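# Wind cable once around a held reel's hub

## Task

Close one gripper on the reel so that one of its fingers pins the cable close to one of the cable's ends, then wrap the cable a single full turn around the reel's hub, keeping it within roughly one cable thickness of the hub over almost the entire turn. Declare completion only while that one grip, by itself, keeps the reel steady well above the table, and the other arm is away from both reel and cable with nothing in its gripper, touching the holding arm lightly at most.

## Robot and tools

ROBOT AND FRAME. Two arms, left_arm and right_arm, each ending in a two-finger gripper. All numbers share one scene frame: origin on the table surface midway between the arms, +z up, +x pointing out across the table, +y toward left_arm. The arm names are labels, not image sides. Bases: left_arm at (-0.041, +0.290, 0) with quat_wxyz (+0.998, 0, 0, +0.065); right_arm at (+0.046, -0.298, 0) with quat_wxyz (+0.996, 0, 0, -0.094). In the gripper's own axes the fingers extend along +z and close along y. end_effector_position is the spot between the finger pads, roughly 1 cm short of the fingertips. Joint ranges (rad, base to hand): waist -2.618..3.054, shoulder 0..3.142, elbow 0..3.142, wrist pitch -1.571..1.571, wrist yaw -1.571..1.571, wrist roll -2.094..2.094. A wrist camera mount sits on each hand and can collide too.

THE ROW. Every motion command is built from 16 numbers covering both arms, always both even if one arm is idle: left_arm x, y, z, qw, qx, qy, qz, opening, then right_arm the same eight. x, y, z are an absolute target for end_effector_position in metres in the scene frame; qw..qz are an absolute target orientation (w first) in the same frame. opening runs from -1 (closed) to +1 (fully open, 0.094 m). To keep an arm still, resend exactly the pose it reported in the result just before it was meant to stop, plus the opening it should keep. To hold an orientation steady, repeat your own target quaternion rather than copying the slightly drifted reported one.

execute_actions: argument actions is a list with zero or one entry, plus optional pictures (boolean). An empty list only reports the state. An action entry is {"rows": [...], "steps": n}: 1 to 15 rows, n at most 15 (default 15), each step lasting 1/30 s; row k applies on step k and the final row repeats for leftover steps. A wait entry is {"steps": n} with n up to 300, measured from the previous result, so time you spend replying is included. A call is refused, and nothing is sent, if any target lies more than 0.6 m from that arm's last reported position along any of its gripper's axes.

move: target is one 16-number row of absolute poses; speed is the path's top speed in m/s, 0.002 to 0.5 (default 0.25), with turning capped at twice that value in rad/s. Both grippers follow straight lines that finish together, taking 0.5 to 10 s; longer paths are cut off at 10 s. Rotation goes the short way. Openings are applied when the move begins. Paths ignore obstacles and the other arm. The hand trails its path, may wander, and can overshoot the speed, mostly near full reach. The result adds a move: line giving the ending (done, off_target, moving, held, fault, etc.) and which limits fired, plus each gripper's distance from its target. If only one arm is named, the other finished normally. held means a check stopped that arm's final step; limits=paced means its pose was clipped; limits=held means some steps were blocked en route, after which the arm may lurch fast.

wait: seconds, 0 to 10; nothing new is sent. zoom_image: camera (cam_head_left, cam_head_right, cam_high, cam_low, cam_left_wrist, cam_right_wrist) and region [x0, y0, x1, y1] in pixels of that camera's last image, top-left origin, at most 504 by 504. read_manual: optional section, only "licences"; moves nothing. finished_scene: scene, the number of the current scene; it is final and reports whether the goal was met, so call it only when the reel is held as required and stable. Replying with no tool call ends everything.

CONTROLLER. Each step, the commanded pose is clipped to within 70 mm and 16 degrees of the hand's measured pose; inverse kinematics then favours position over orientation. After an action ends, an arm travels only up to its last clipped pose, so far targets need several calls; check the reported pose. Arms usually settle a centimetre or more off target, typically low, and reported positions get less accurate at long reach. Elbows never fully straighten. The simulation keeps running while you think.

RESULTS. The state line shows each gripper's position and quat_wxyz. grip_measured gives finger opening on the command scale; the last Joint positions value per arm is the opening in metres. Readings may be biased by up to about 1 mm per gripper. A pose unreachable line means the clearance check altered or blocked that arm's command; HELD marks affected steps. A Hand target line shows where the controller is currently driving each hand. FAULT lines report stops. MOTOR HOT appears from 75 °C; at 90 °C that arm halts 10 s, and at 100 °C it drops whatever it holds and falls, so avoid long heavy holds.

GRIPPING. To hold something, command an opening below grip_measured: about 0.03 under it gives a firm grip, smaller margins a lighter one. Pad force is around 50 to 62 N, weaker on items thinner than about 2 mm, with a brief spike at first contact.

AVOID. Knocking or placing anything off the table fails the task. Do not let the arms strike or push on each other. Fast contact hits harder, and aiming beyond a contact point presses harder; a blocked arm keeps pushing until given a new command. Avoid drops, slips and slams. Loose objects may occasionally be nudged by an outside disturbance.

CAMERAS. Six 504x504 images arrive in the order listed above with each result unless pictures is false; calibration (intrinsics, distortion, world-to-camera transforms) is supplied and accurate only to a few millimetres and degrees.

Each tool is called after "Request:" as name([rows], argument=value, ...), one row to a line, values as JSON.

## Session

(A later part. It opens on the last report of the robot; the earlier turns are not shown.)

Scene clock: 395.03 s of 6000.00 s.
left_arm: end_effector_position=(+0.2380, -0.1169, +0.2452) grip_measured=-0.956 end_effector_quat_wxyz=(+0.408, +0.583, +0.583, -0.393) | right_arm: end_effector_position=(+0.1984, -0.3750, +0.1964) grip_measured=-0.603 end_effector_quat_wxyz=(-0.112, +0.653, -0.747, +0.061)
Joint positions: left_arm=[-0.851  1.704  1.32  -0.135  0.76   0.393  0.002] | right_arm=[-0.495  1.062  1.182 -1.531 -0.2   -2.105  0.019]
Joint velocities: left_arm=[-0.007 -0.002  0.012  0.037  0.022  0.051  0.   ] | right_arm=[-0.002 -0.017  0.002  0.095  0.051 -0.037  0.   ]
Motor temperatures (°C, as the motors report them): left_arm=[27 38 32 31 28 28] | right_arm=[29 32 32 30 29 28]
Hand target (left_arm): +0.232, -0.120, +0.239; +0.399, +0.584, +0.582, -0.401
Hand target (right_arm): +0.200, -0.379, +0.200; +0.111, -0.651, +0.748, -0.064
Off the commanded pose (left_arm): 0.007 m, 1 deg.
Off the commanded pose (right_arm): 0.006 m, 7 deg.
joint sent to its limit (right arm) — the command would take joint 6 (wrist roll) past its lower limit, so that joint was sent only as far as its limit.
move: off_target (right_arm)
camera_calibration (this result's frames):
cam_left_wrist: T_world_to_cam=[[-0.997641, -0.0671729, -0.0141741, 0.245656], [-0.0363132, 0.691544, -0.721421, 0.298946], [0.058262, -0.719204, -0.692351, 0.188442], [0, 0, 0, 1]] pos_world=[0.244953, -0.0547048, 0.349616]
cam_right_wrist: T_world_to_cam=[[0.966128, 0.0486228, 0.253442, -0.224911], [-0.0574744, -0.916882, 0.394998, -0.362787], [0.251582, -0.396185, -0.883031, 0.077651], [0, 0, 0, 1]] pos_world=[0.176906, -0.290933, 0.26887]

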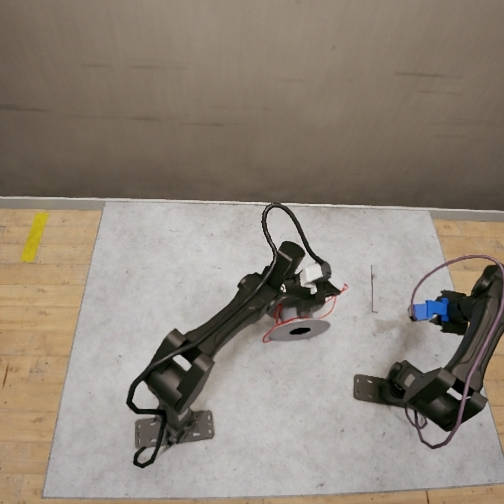

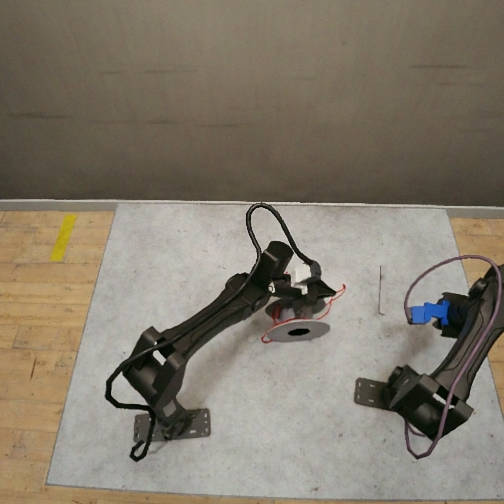

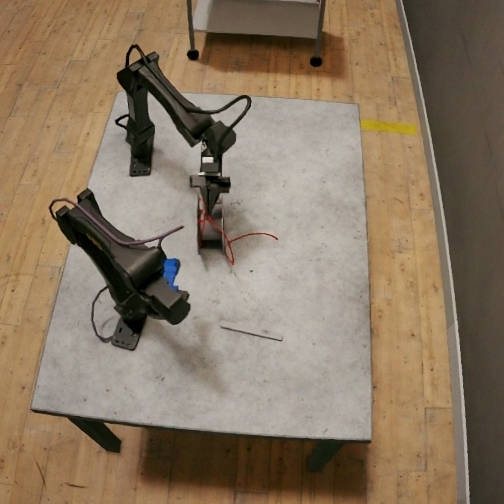

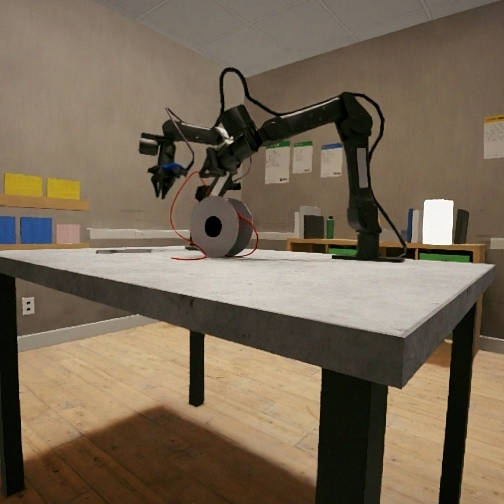

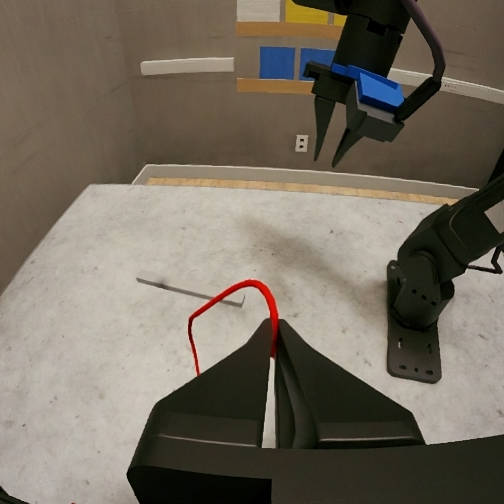

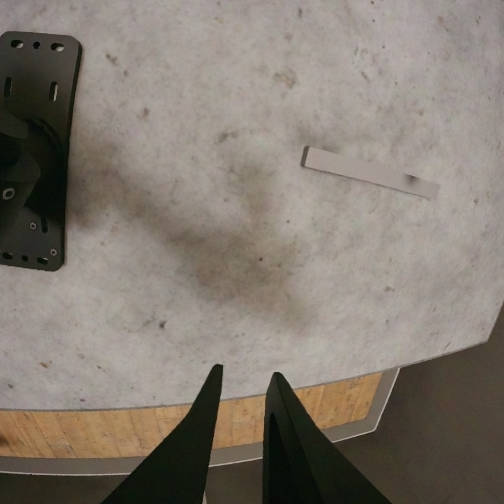

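Request:
move(target=[0.22,-0.17,0.22,0.4,0.58,0.58,-0.4,-0.98,0.2,-0.38,0.2,0.112,-0.653,0.747,-0.06,-0.6], speed=0.06)

Request:
move(target=[0.22,-0.17,0.22,0.4,0.58,0.58,-0.4,-0.5,0.2,-0.38,0.2,0.112,-0.653,0.747,-0.06,-0.6])

Request:
move(target=[0.2,0.04,0.29,0.27,0.65,0.65,-0.27,0.2,0.2,-0.38,0.2,0.112,-0.653,0.747,-0.06,-0.6])

Scene clock: 400.60 s of 6000.00 s.
left_arm: end_effector_position=(+0.2188, -0.1645, +0.2148) grip_measured=-0.956 end_effector_quat_wxyz=(+0.395, +0.583, +0.587, -0.399) | right_arm: end_effector_position=(+0.1983, -0.3756, +0.1964) grip_measured=-0.603 end_effector_quat_wxyz=(-0.111, +0.653, -0.747, +0.062)
Joint positions: left_arm=[-0.971  1.807  1.32  -0.003  0.669  0.312  0.002] | right_arm=[-0.495  1.062  1.182 -1.529 -0.197 -2.105  0.019]
Joint velocities: left_arm=[-0.007 -0.012 -0.007  0.022  0.037 -0.007  0.   ] | right_arm=[ 0.007  0.007 -0.007 -0.037 -0.022 -0.007  0.   ]
Motor temperatures (°C, as the motors report them): left_arm=[27 38 32 31 28 28] | right_arm=[29 31 32 30 29 28]
Hand target (left_arm): +0.219, -0.170, +0.220; +0.401, +0.583, +0.582, -0.401
Hand target (right_arm): +0.200, -0.380, +0.200; +0.109, -0.651, +0.749, -0.061
Off the commanded pose (left_arm): 0.008 m, 1 deg.
Off the commanded pose (right_arm): 0.006 m, 0 deg.
joint sent to its limit (right arm) — the command would take joint 6 (wrist roll) past its lower limit, so that joint was sent only as far as its limit.
move: done
camera_calibration (this result's frames):
cam_left_wrist: T_world_to_cam=[[-0.998378, -0.0562607, 0.00874577, 0.219947], [-0.0456609, 0.699399, -0.713271, 0.310817], [0.0340124, -0.712514, -0.700833, 0.142475], [0, 0, 0, 1]] pos_world=[0.228936, -0.103496, 0.319625]
cam_right_wrist: T_world_to_cam=[[0.966409, 0.0489222, 0.252311, -0.224482], [-0.0575211, -0.915642, 0.397859, -0.363405], [0.250491, -0.399007, -0.88207, 0.0763551], [0, 0, 0, 1]] pos_world=[0.176912, -0.291301, 0.268574]

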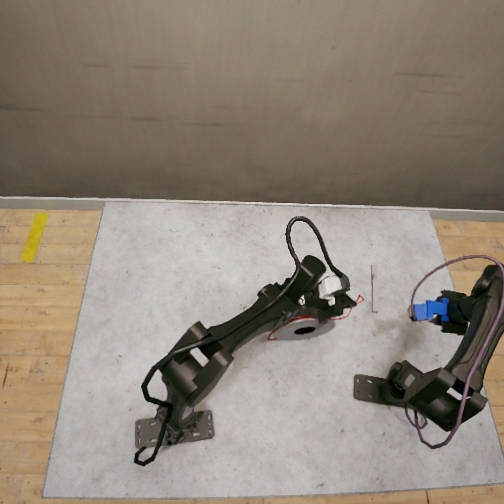

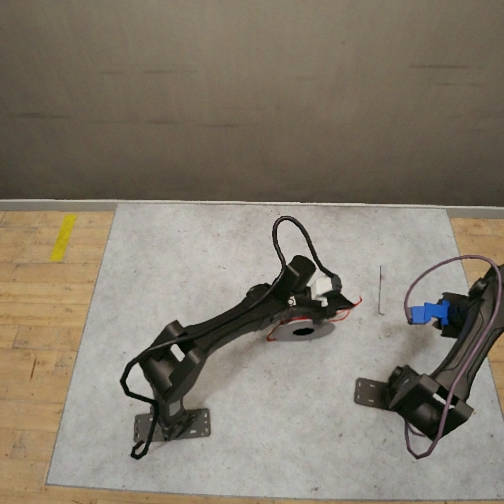

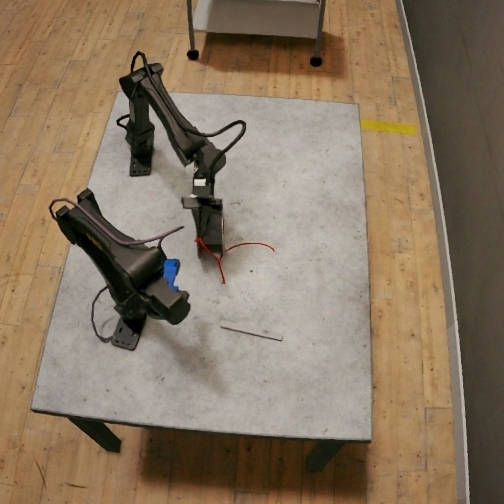

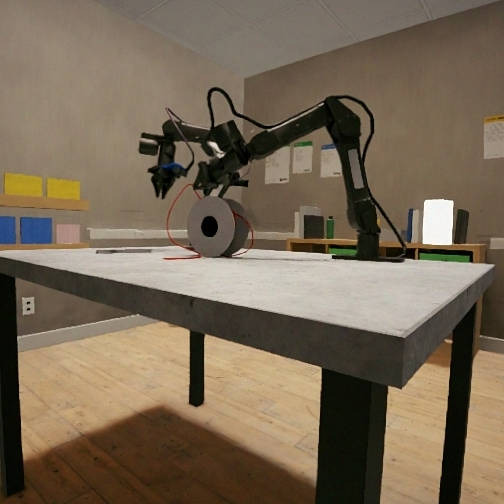

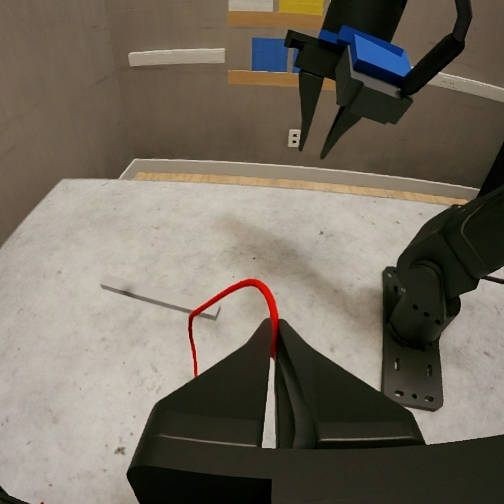

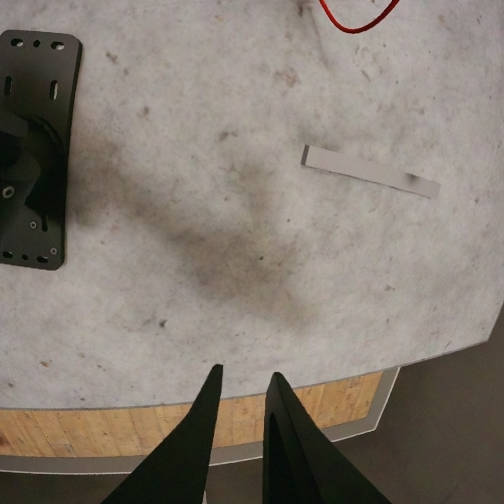

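Scene clock: 401.30 s of 6000.00 s.
left_arm: end_effector_position=(+0.2190, -0.1648, +0.2153) grip_measured=-0.503 end_effector_quat_wxyz=(+0.396, +0.583, +0.587, -0.399) | right_arm: end_effector_position=(+0.1984, -0.3757, +0.1964) grip_measured=-0.603 end_effector_quat_wxyz=(-0.111, +0.653, -0.747, +0.062)
Joint positions: left_arm=[-0.971  1.807  1.32   0.     0.669  0.31   0.023] | right_arm=[-0.495  1.062  1.182 -1.529 -0.197 -2.105  0.019]
Joint velocities: left_arm=[ 0.007 -0.007  0.002  0.007  0.022 -0.007 -0.001] | right_arm=[-0.007  0.012 -0.017 -0.022  0.022  0.007 -0.001]
Motor temperatures (°C, as the motors report them): left_arm=[27 38 33 31 28 28] | right_arm=[29 31 32 30 29 28]
Hand target (left_arm): +0.220, -0.170, +0.220; +0.401, +0.582, +0.582, -0.401
Hand target (right_arm): +0.200, -0.380, +0.200; +0.109, -0.651, +0.749, -0.061
Off the commanded pose (left_arm): 0.007 m, 1 deg.
Off the commanded pose (right_arm): 0.006 m, 0 deg.
joint sent to its limit (right arm) — the command would take joint 6 (wrist roll) past its lower limit, so that joint was sent only as far as its limit.
move: done
camera_calibration (this result's frames):
cam_left_wrist: T_world_to_cam=[[-0.998351, -0.0568022, 0.0082601, 0.220139], [-0.0456139, 0.697749, -0.714888, 0.311454], [0.0348437, -0.714087, -0.69919, 0.14191], [0, 0, 0, 1]] pos_world=[0.229038, -0.103476, 0.320058]
cam_right_wrist: T_world_to_cam=[[0.966259, 0.049044, 0.252859, -0.224655], [-0.0577565, -0.91545, 0.398266, -0.363477], [0.251012, -0.399432, -0.881729, 0.0759691], [0, 0, 0, 1]] pos_world=[0.177013, -0.291382, 0.268551]

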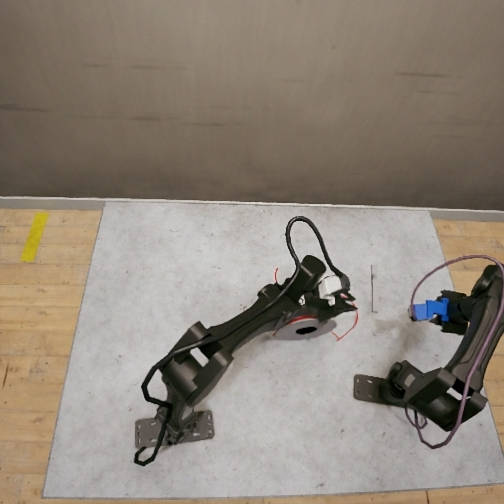

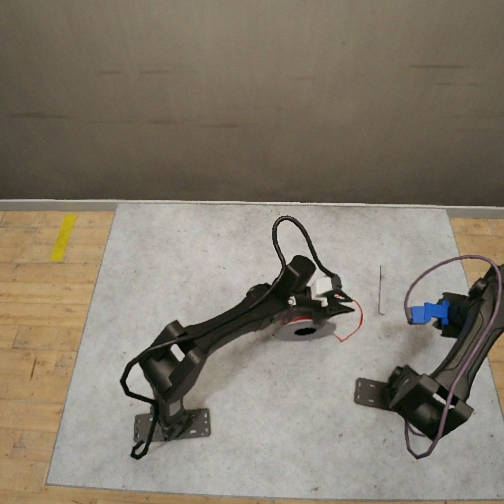

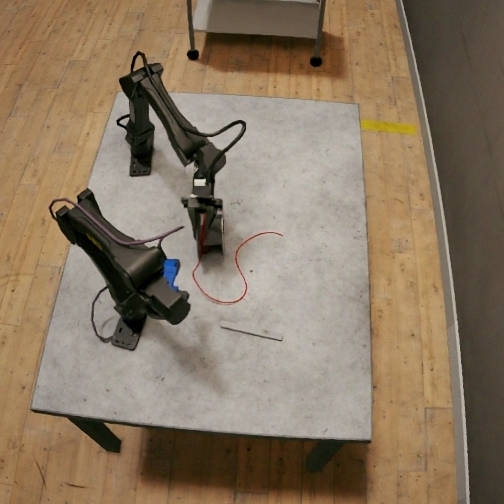

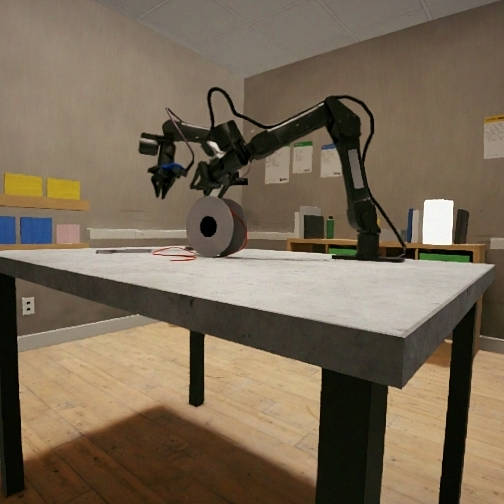

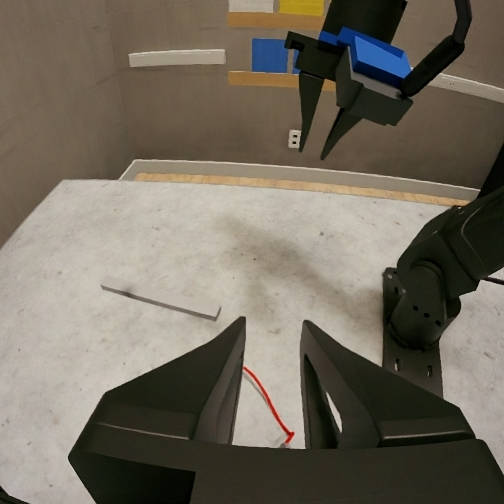

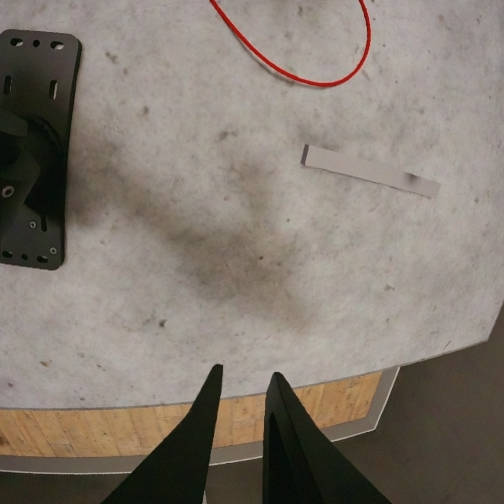

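Scene clock: 403.07 s of 6000.00 s.
left_arm: end_effector_position=(+0.2024, +0.0396, +0.2853) grip_measured=+0.197 end_effector_quat_wxyz=(+0.271, +0.649, +0.656, -0.273) | right_arm: end_effector_position=(+0.1986, -0.3759, +0.1964) grip_measured=-0.603 end_effector_quat_wxyz=(-0.111, +0.653, -0.747, +0.063)
Joint positions: left_arm=[-0.605  1.526  1.66  -1.271  0.682  0.929  0.056] | right_arm=[-0.495  1.062  1.182 -1.527 -0.197 -2.105  0.019]
Joint velocities: left_arm=[ 0.012  0.007 -0.017 -0.081  0.051  0.037 -0.   ] | right_arm=[ 0.007 -0.002 -0.002  0.066 -0.081  0.007  0.   ]
Motor temperatures (°C, as the motors report them): left_arm=[27 38 33 31 28 28] | right_arm=[29 31 32 30 29 28]
Hand target (left_arm): +0.204, +0.040, +0.291; +0.275, +0.650, +0.655, -0.272
Hand target (right_arm): +0.200, -0.380, +0.200; +0.109, -0.651, +0.749, -0.061
Off the commanded pose (left_arm): 0.005 m, 1 deg.
Off the commanded pose (right_arm): 0.006 m, 0 deg.
joint sent to its limit (right arm) — the command would take joint 6 (wrist roll) past its lower limit, so that joint was sent only as far as its limit.
move: done
camera_calibration (this result's frames):
cam_left_wrist: T_world_to_cam=[[-0.99819, -0.0584776, -0.0140701, 0.220956], [-0.0487002, 0.923084, -0.381501, 0.114703], [0.0352972, -0.380125, -0.924261, 0.3882], [0, 0, 0, 1]] pos_world=[0.21244, 0.0546051, 0.405667]
cam_right_wrist: T_world_to_cam=[[0.966035, 0.0492271, 0.25368, -0.224913], [-0.0581101, -0.915162, 0.398876, -0.363584], [0.251794, -0.40007, -0.881217, 0.07539], [0, 0, 0, 1]] pos_world=[0.177163, -0.291505, 0.268516]

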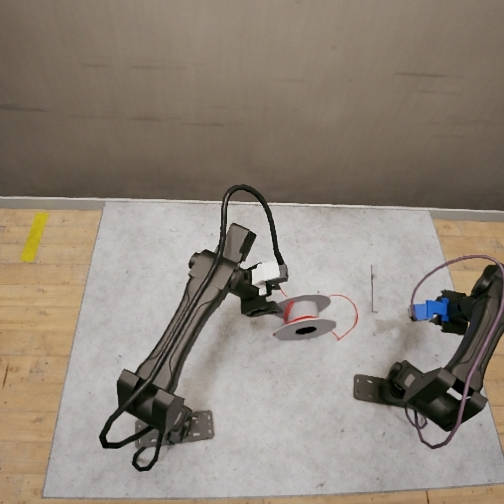

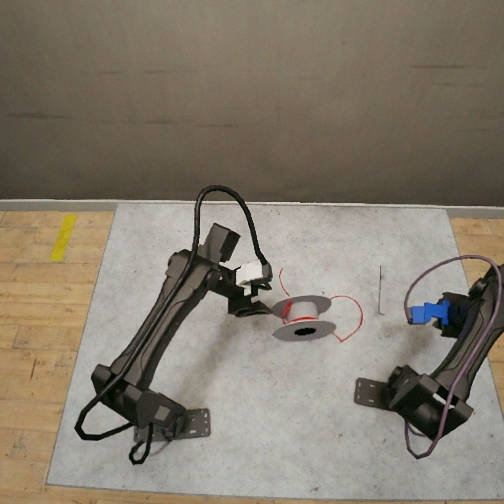

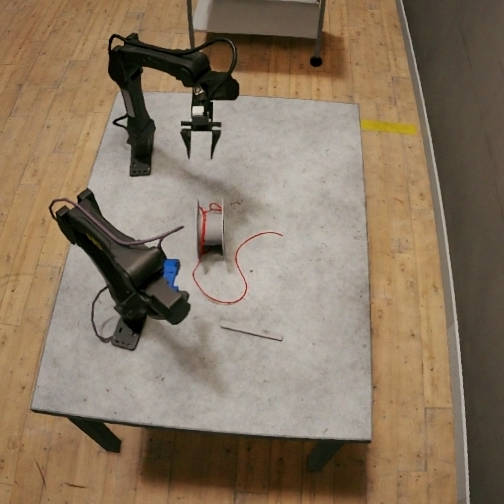

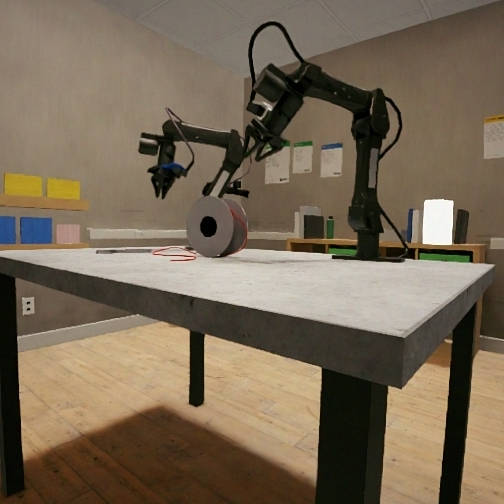

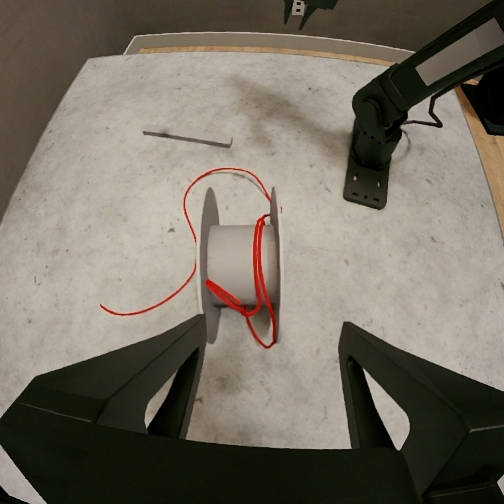

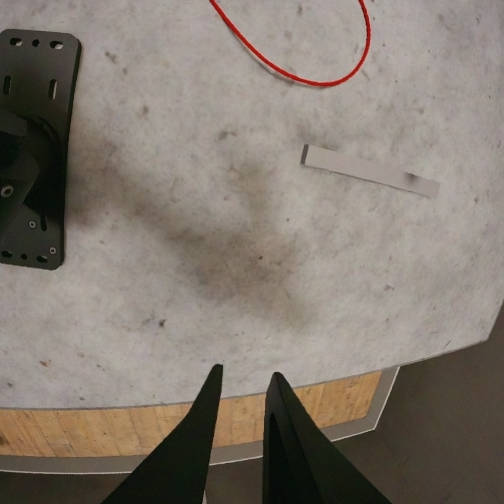

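Request:
zoom_image(camera="cam_left_wrist", region=[160,160,340,360])

Region (160, 160, 340, 360) of cam_left_wrist's 504x504 image, scaled by 2.520, with more detail than that image has; it fills the left 454 columns of this view, and the rest is white.

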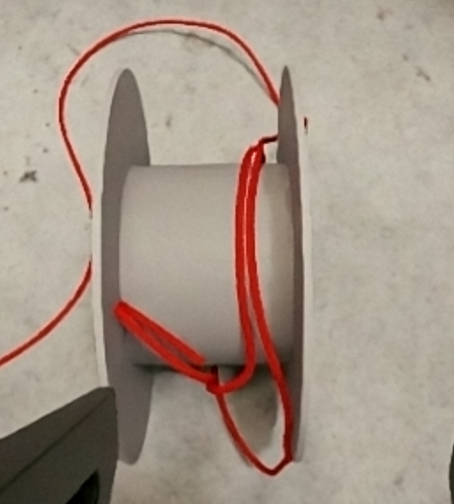

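Request:
move(target=[0.257,0.03,0.195,0.27,0.65,0.65,-0.27,0.4,0.275,-0.247,0.06,0,0.17,0.985,0,-0.4])

Request:
move(target=[0.257,-0.015,0.145,0.27,0.65,0.65,-0.27,0.4,0.275,-0.247,0.003,0,0.17,0.985,0,-0.4], speed=0.05)

Scene clock: 420.40 s of 6000.00 s.
left_arm: end_effector_position=(+0.2563, +0.0276, +0.2013) grip_measured=+0.397 end_effector_quat_wxyz=(+0.275, +0.656, +0.652, -0.263) | right_arm: end_effector_position=(+0.2776, -0.2496, +0.0644) grip_measured=-0.403 end_effector_quat_wxyz=(+0.005, +0.170, +0.985, +0.009)
Joint positions: left_arm=[-0.568  1.664  1.467 -0.96   0.684  0.991  0.066] | right_arm=[ 0.381  1.455  0.942 -1.041 -0.014  0.533  0.028]
Joint velocities: left_arm=[ 0.002  0.007 -0.017 -0.037 -0.037 -0.022 -0.   ] | right_arm=[-0.007  0.002 -0.007  0.051 -0.066 -0.007 -0.   ]
Motor temperatures (°C, as the motors report them): left_arm=[27 36 33 31 28 28] | right_arm=[29 31 32 29 29 28]
Hand target (left_arm): +0.257, +0.029, +0.195; +0.271, +0.653, +0.653, -0.271
Hand target (right_arm): +0.278, -0.245, +0.061; +0.002, +0.169, +0.985, +0.013
Off the commanded pose (left_arm): 0.007 m, 1 deg.
Off the commanded pose (right_arm): 0.006 m, 1 deg.
After step 180, 7.17 s passed at rest.
move: done
camera_calibration (this result's frames):
cam_left_wrist: T_world_to_cam=[[-0.997945, -0.0511747, -0.038569, 0.277605], [-0.0330186, 0.926464, -0.374933, 0.0909621], [0.0549198, -0.372889, -0.926249, 0.299332], [0, 0, 0, 1]] pos_world=[0.263599, 0.0415507, 0.322068]
cam_right_wrist: T_world_to_cam=[[-0.151202, -0.98839, -0.0149656, -0.205473], [-0.88987, 0.129507, 0.437446, 0.298437], [-0.430429, 0.0794599, -0.89912, 0.299915], [0, 0, 0, 1]] pos_world=[0.363595, -0.265568, 0.136035]

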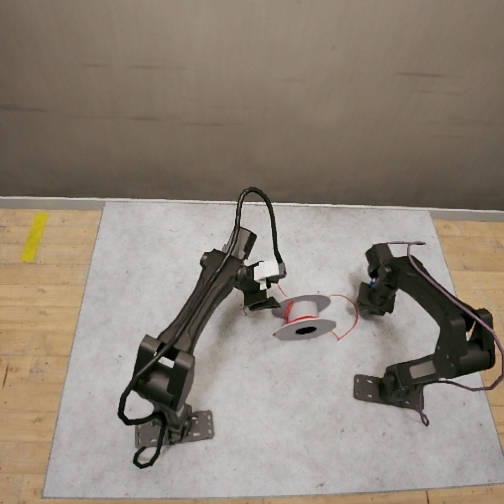

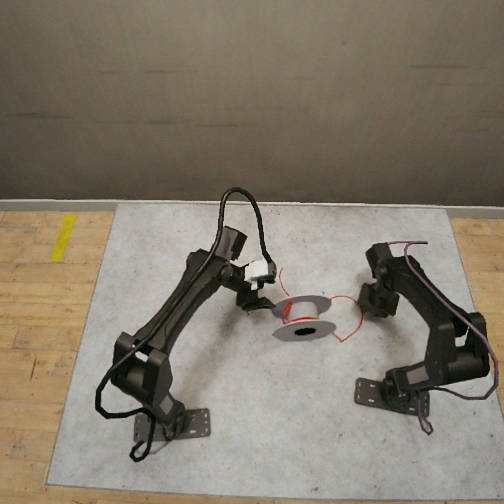

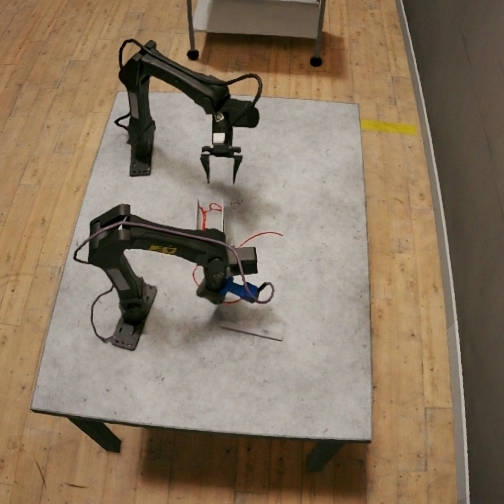

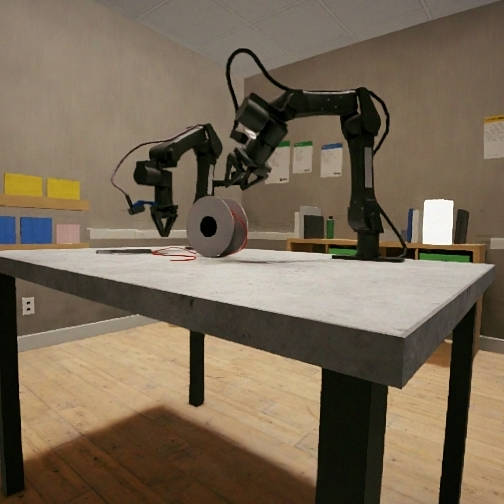

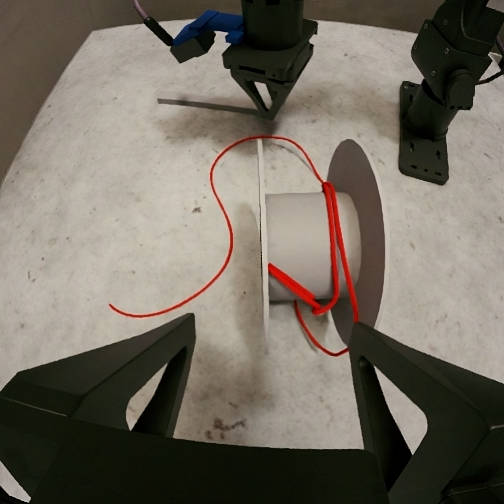

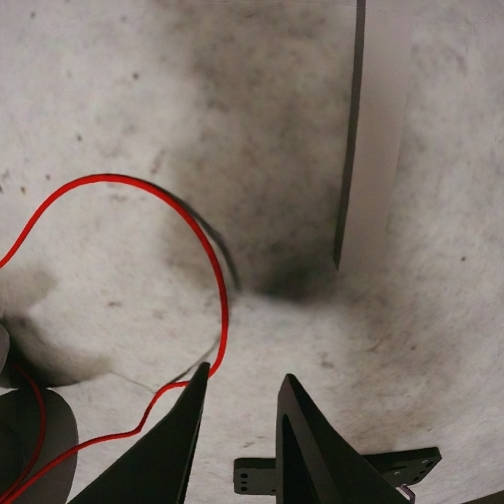

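Scene clock: 422.27 s of 6000.00 s.
left_arm: end_effector_position=(+0.2605, -0.0126, +0.1521) grip_measured=+0.397 end_effector_quat_wxyz=(+0.279, +0.653, +0.652, -0.266) | right_arm: end_effector_position=(+0.2769, -0.2470, +0.0135) grip_measured=-0.403 end_effector_quat_wxyz=(+0.000, +0.172, +0.985, +0.007)
Joint positions: left_arm=[-0.666  1.738  1.341 -0.682  0.647  0.869  0.066] | right_arm=[ 0.393  1.545  0.807 -0.826 -0.013  0.549  0.028]
Joint velocities: left_arm=[ 0.007 -0.002  0.007 -0.022  0.037 -0.022 -0.   ] | right_arm=[ 0.007 -0.007 -0.007 -0.022  0.037 -0.051 -0.   ]
Motor temperatures (°C, as the motors report them): left_arm=[27 36 33 31 28 28] | right_arm=[29 31 32 29 29 28]
Hand target (left_arm): +0.256, -0.015, +0.145; +0.271, +0.653, +0.653, -0.271
Hand target (right_arm): +0.276, -0.247, +0.003; -0.000, +0.170, +0.985, +0.000
Off the commanded pose (left_arm): 0.008 m, 1 deg.
Off the commanded pose (right_arm): 0.011 m, 1 deg.
move: off_target (right_arm)
camera_calibration (this result's frames):
cam_left_wrist: T_world_to_cam=[[-0.997705, -0.0565327, -0.0372781, 0.277502], [-0.0379691, 0.922842, -0.383302, 0.112327], [0.0560709, -0.381007, -0.92287, 0.237634], [0, 0, 0, 1]] pos_world=[0.267805, 0.00256779, 0.272705]
cam_right_wrist: T_world_to_cam=[[-0.154727, -0.987897, -0.0109221, -0.202669], [-0.885081, 0.133695, 0.445823, 0.319337], [-0.438966, 0.0786479, -0.895055, 0.255717], [0, 0, 0, 1]] pos_world=[0.363531, -0.263022, 0.0842993]

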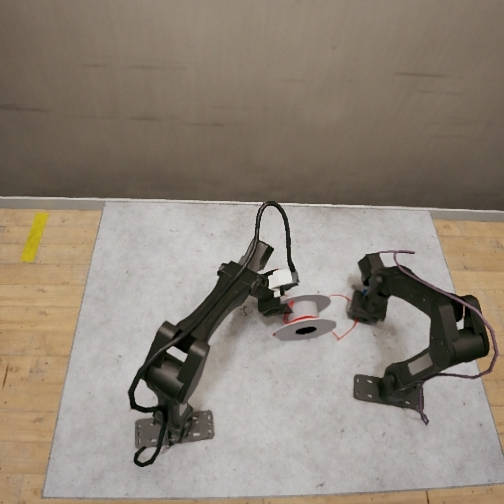

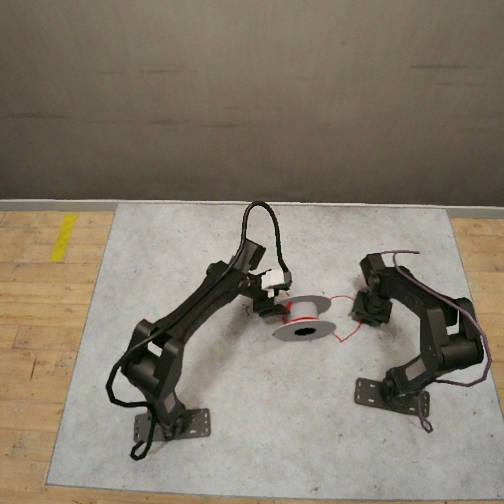

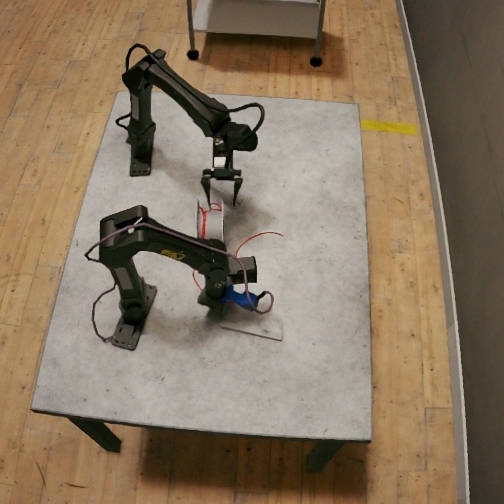

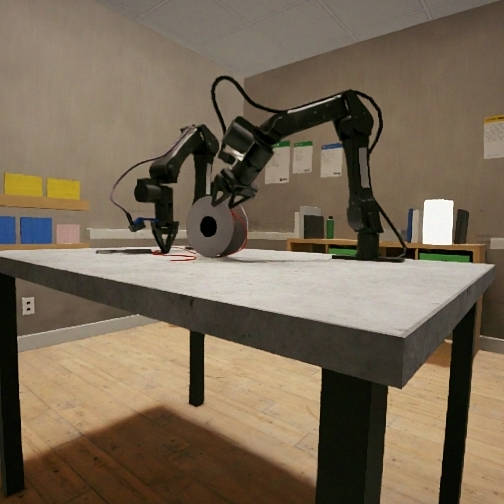

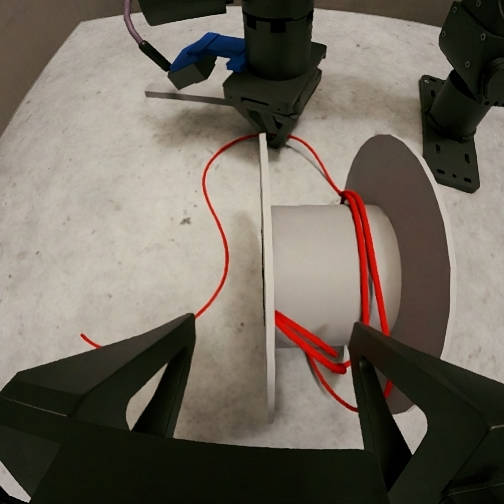

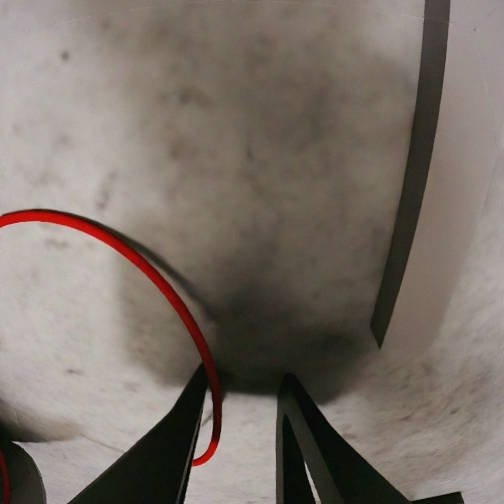

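Request:
move(target=[0.257,-0.033,0.122,0.27,0.65,0.65,-0.27,0.25,0.276,-0.24,0.003,0,0.17,0.985,0,-0.985], speed=0.04)

Request:
move(target=[0.259,-0.033,0.122,0.27,0.65,0.65,-0.27,-0.96,0.27,-0.25,0.05,0,0.17,0.985,0,-0.985], speed=0.04)

Scene clock: 427.73 s of 6000.00 s.
left_arm: end_effector_position=(+0.2614, -0.0307, +0.1306) grip_measured=+0.253 end_effector_quat_wxyz=(+0.280, +0.653, +0.652, -0.266) | right_arm: end_effector_position=(+0.2780, -0.2427, +0.0135) grip_measured=-0.963 end_effector_quat_wxyz=(+0.006, +0.173, +0.985, +0.003)
Joint positions: left_arm=[-0.708  1.785  1.305 -0.569  0.627  0.822  0.059] | right_arm=[ 0.419  1.545  0.807 -0.818 -0.001  0.577  0.002]
Joint velocities: left_arm=[ 0.012 -0.002 -0.032 -0.007 -0.051 -0.095 -0.   ] | right_arm=[-0.002 -0.022  0.002 -0.007 -0.051 -0.037 -0.001]
Motor temperatures (°C, as the motors report them): left_arm=[27 36 33 31 28 28] | right_arm=[29 31 31 29 29 28]
Hand target (left_arm): +0.256, -0.033, +0.122; +0.271, +0.653, +0.653, -0.271
Hand target (right_arm): +0.276, -0.240, +0.004; -0.000, +0.170, +0.985, +0.000
Off the commanded pose (left_arm): 0.010 m, 1 deg.
Off the commanded pose (right_arm): 0.011 m, 1 deg.
move: off_target (right_arm)
camera_calibration (this result's frames):
cam_left_wrist: T_world_to_cam=[[-0.997656, -0.0566322, -0.0384196, 0.276708], [-0.0374756, 0.921856, -0.385715, 0.12102], [0.0572613, -0.383371, -0.921818, 0.210329], [0, 0, 0, 1]] pos_world=[0.26855, -0.0152583, 0.251196]
cam_right_wrist: T_world_to_cam=[[-0.157419, -0.987529, -0.00231715, -0.197606], [-0.889222, 0.140727, 0.435293, 0.322696], [-0.429539, 0.070584, -0.900286, 0.251338], [0, 0, 0, 1]] pos_world=[0.363801, -0.258294, 0.0853504]

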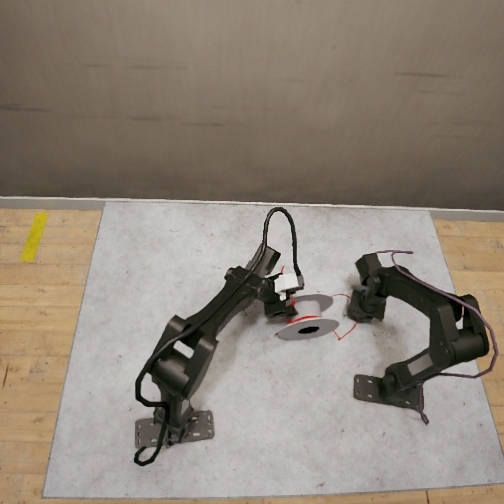

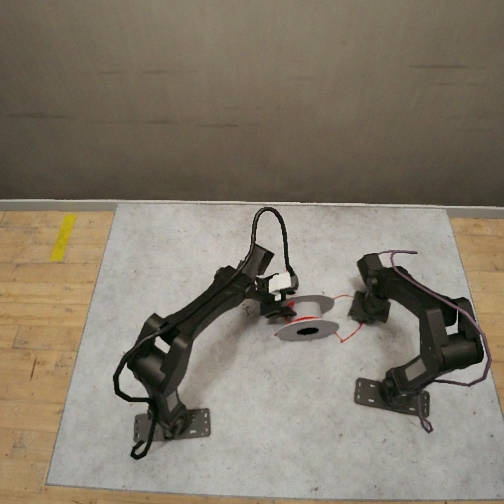

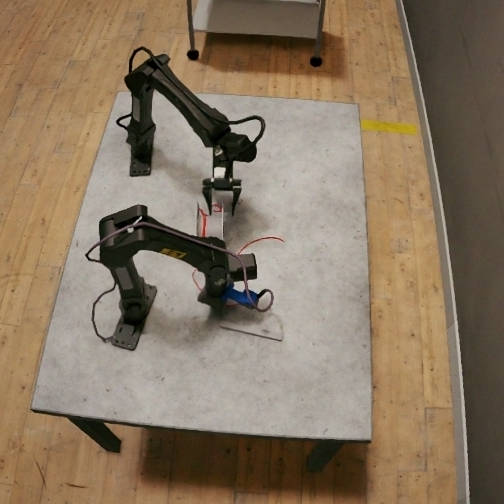

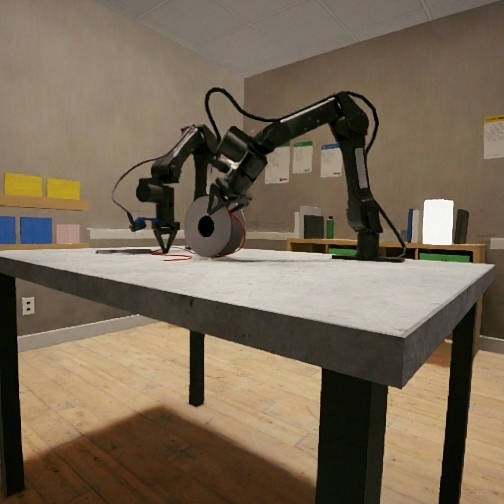

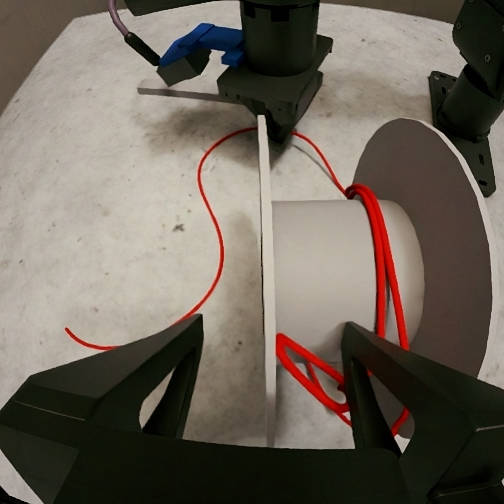

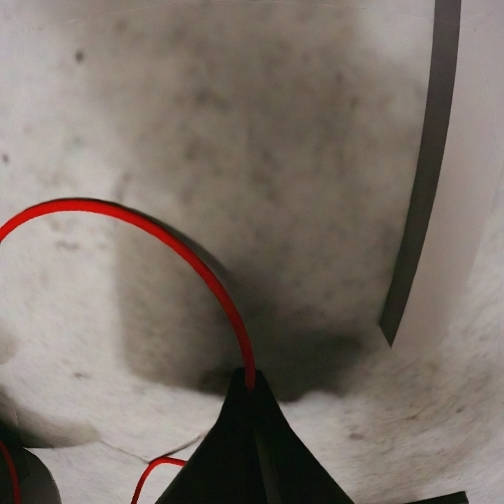

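Scene clock: 429.17 s of 6000.00 s.
left_arm: end_effector_position=(+0.2620, -0.0306, +0.1306) grip_measured=-0.891 end_effector_quat_wxyz=(+0.280, +0.652, +0.653, -0.265) | right_arm: end_effector_position=(+0.2628, -0.2490, +0.0402) grip_measured=-0.963 end_effector_quat_wxyz=(-0.015, +0.168, +0.986, -0.005)
Joint positions: left_arm=[-0.708  1.785  1.305 -0.567  0.625  0.819  0.005] | right_arm=[ 0.407  1.477  0.86  -0.984 -0.001  0.556  0.002]
Joint velocities: left_arm=[ 0.022 -0.002  0.017 -0.051  0.037  0.007 -0.001] | right_arm=[-0.002  0.002 -0.002 -0.007 -0.022 -0.081 -0.001]
Motor temperatures (°C, as the motors report them): left_arm=[27 36 33 31 28 28] | right_arm=[29 31 31 29 29 28]
Hand target (left_arm): +0.259, -0.033, +0.122; +0.271, +0.653, +0.653, -0.271
Hand target (right_arm): +0.269, -0.250, +0.050; +0.000, +0.170, +0.985, -0.000
Off the commanded pose (left_arm): 0.009 m, 1 deg.
Off the commanded pose (right_arm): 0.012 m, 2 deg.
move: off_target (right_arm)
camera_calibration (this result's frames):
cam_left_wrist: T_world_to_cam=[[-0.997421, -0.0603347, -0.038884, 0.277218], [-0.0407666, 0.92203, -0.384966, 0.12175], [0.059079, -0.382387, -0.922111, 0.209872], [0, 0, 0, 1]] pos_world=[0.269067, -0.0152789, 0.251174]
cam_right_wrist: T_world_to_cam=[[-0.148109, -0.988871, 0.0140928, -0.209545], [-0.870558, 0.137123, 0.472573, 0.291136], [-0.469246, 0.0577236, -0.881179, 0.275781], [0, 0, 0, 1]] pos_world=[0.351825, -0.263053, 0.108383]

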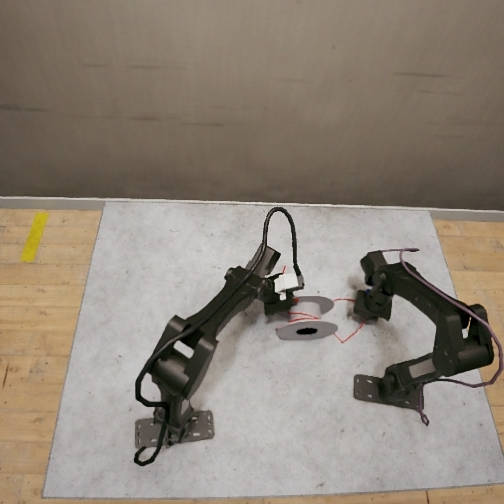

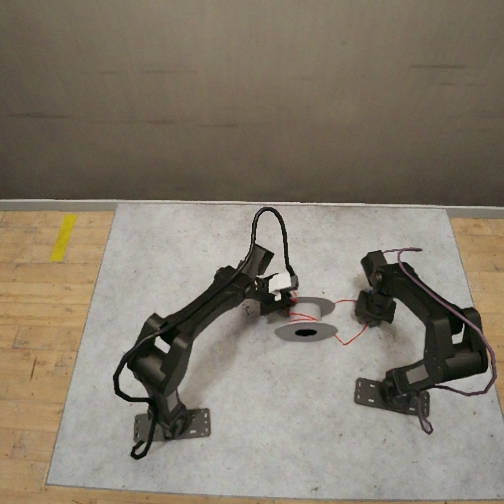

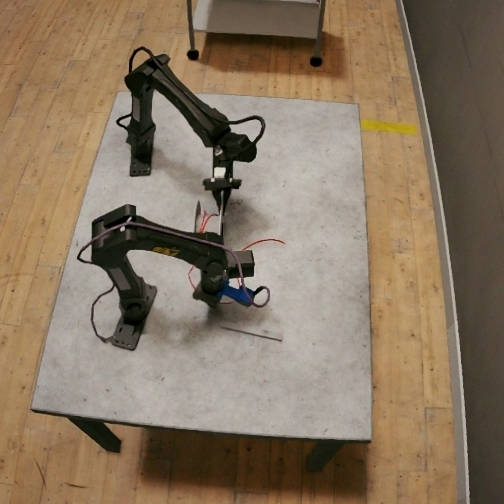

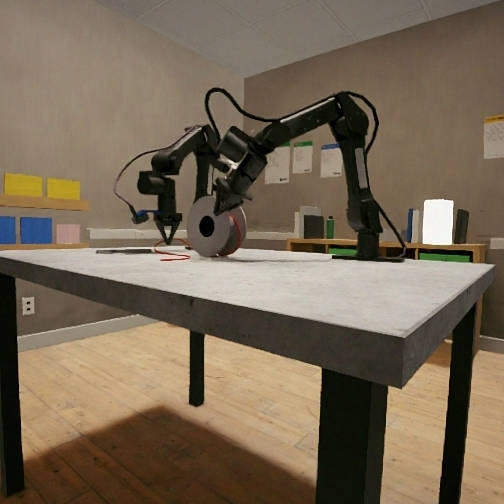

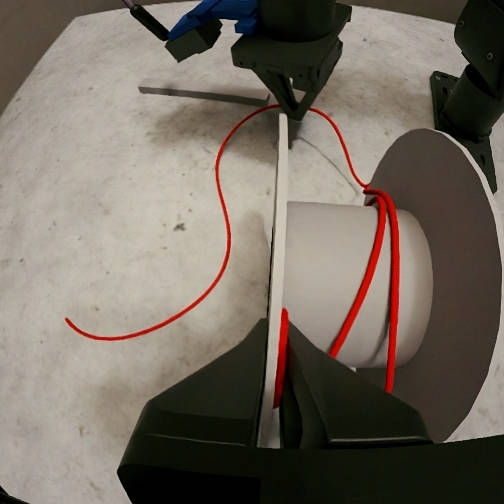

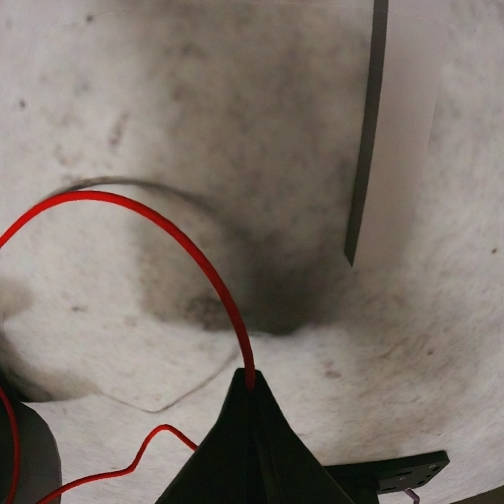

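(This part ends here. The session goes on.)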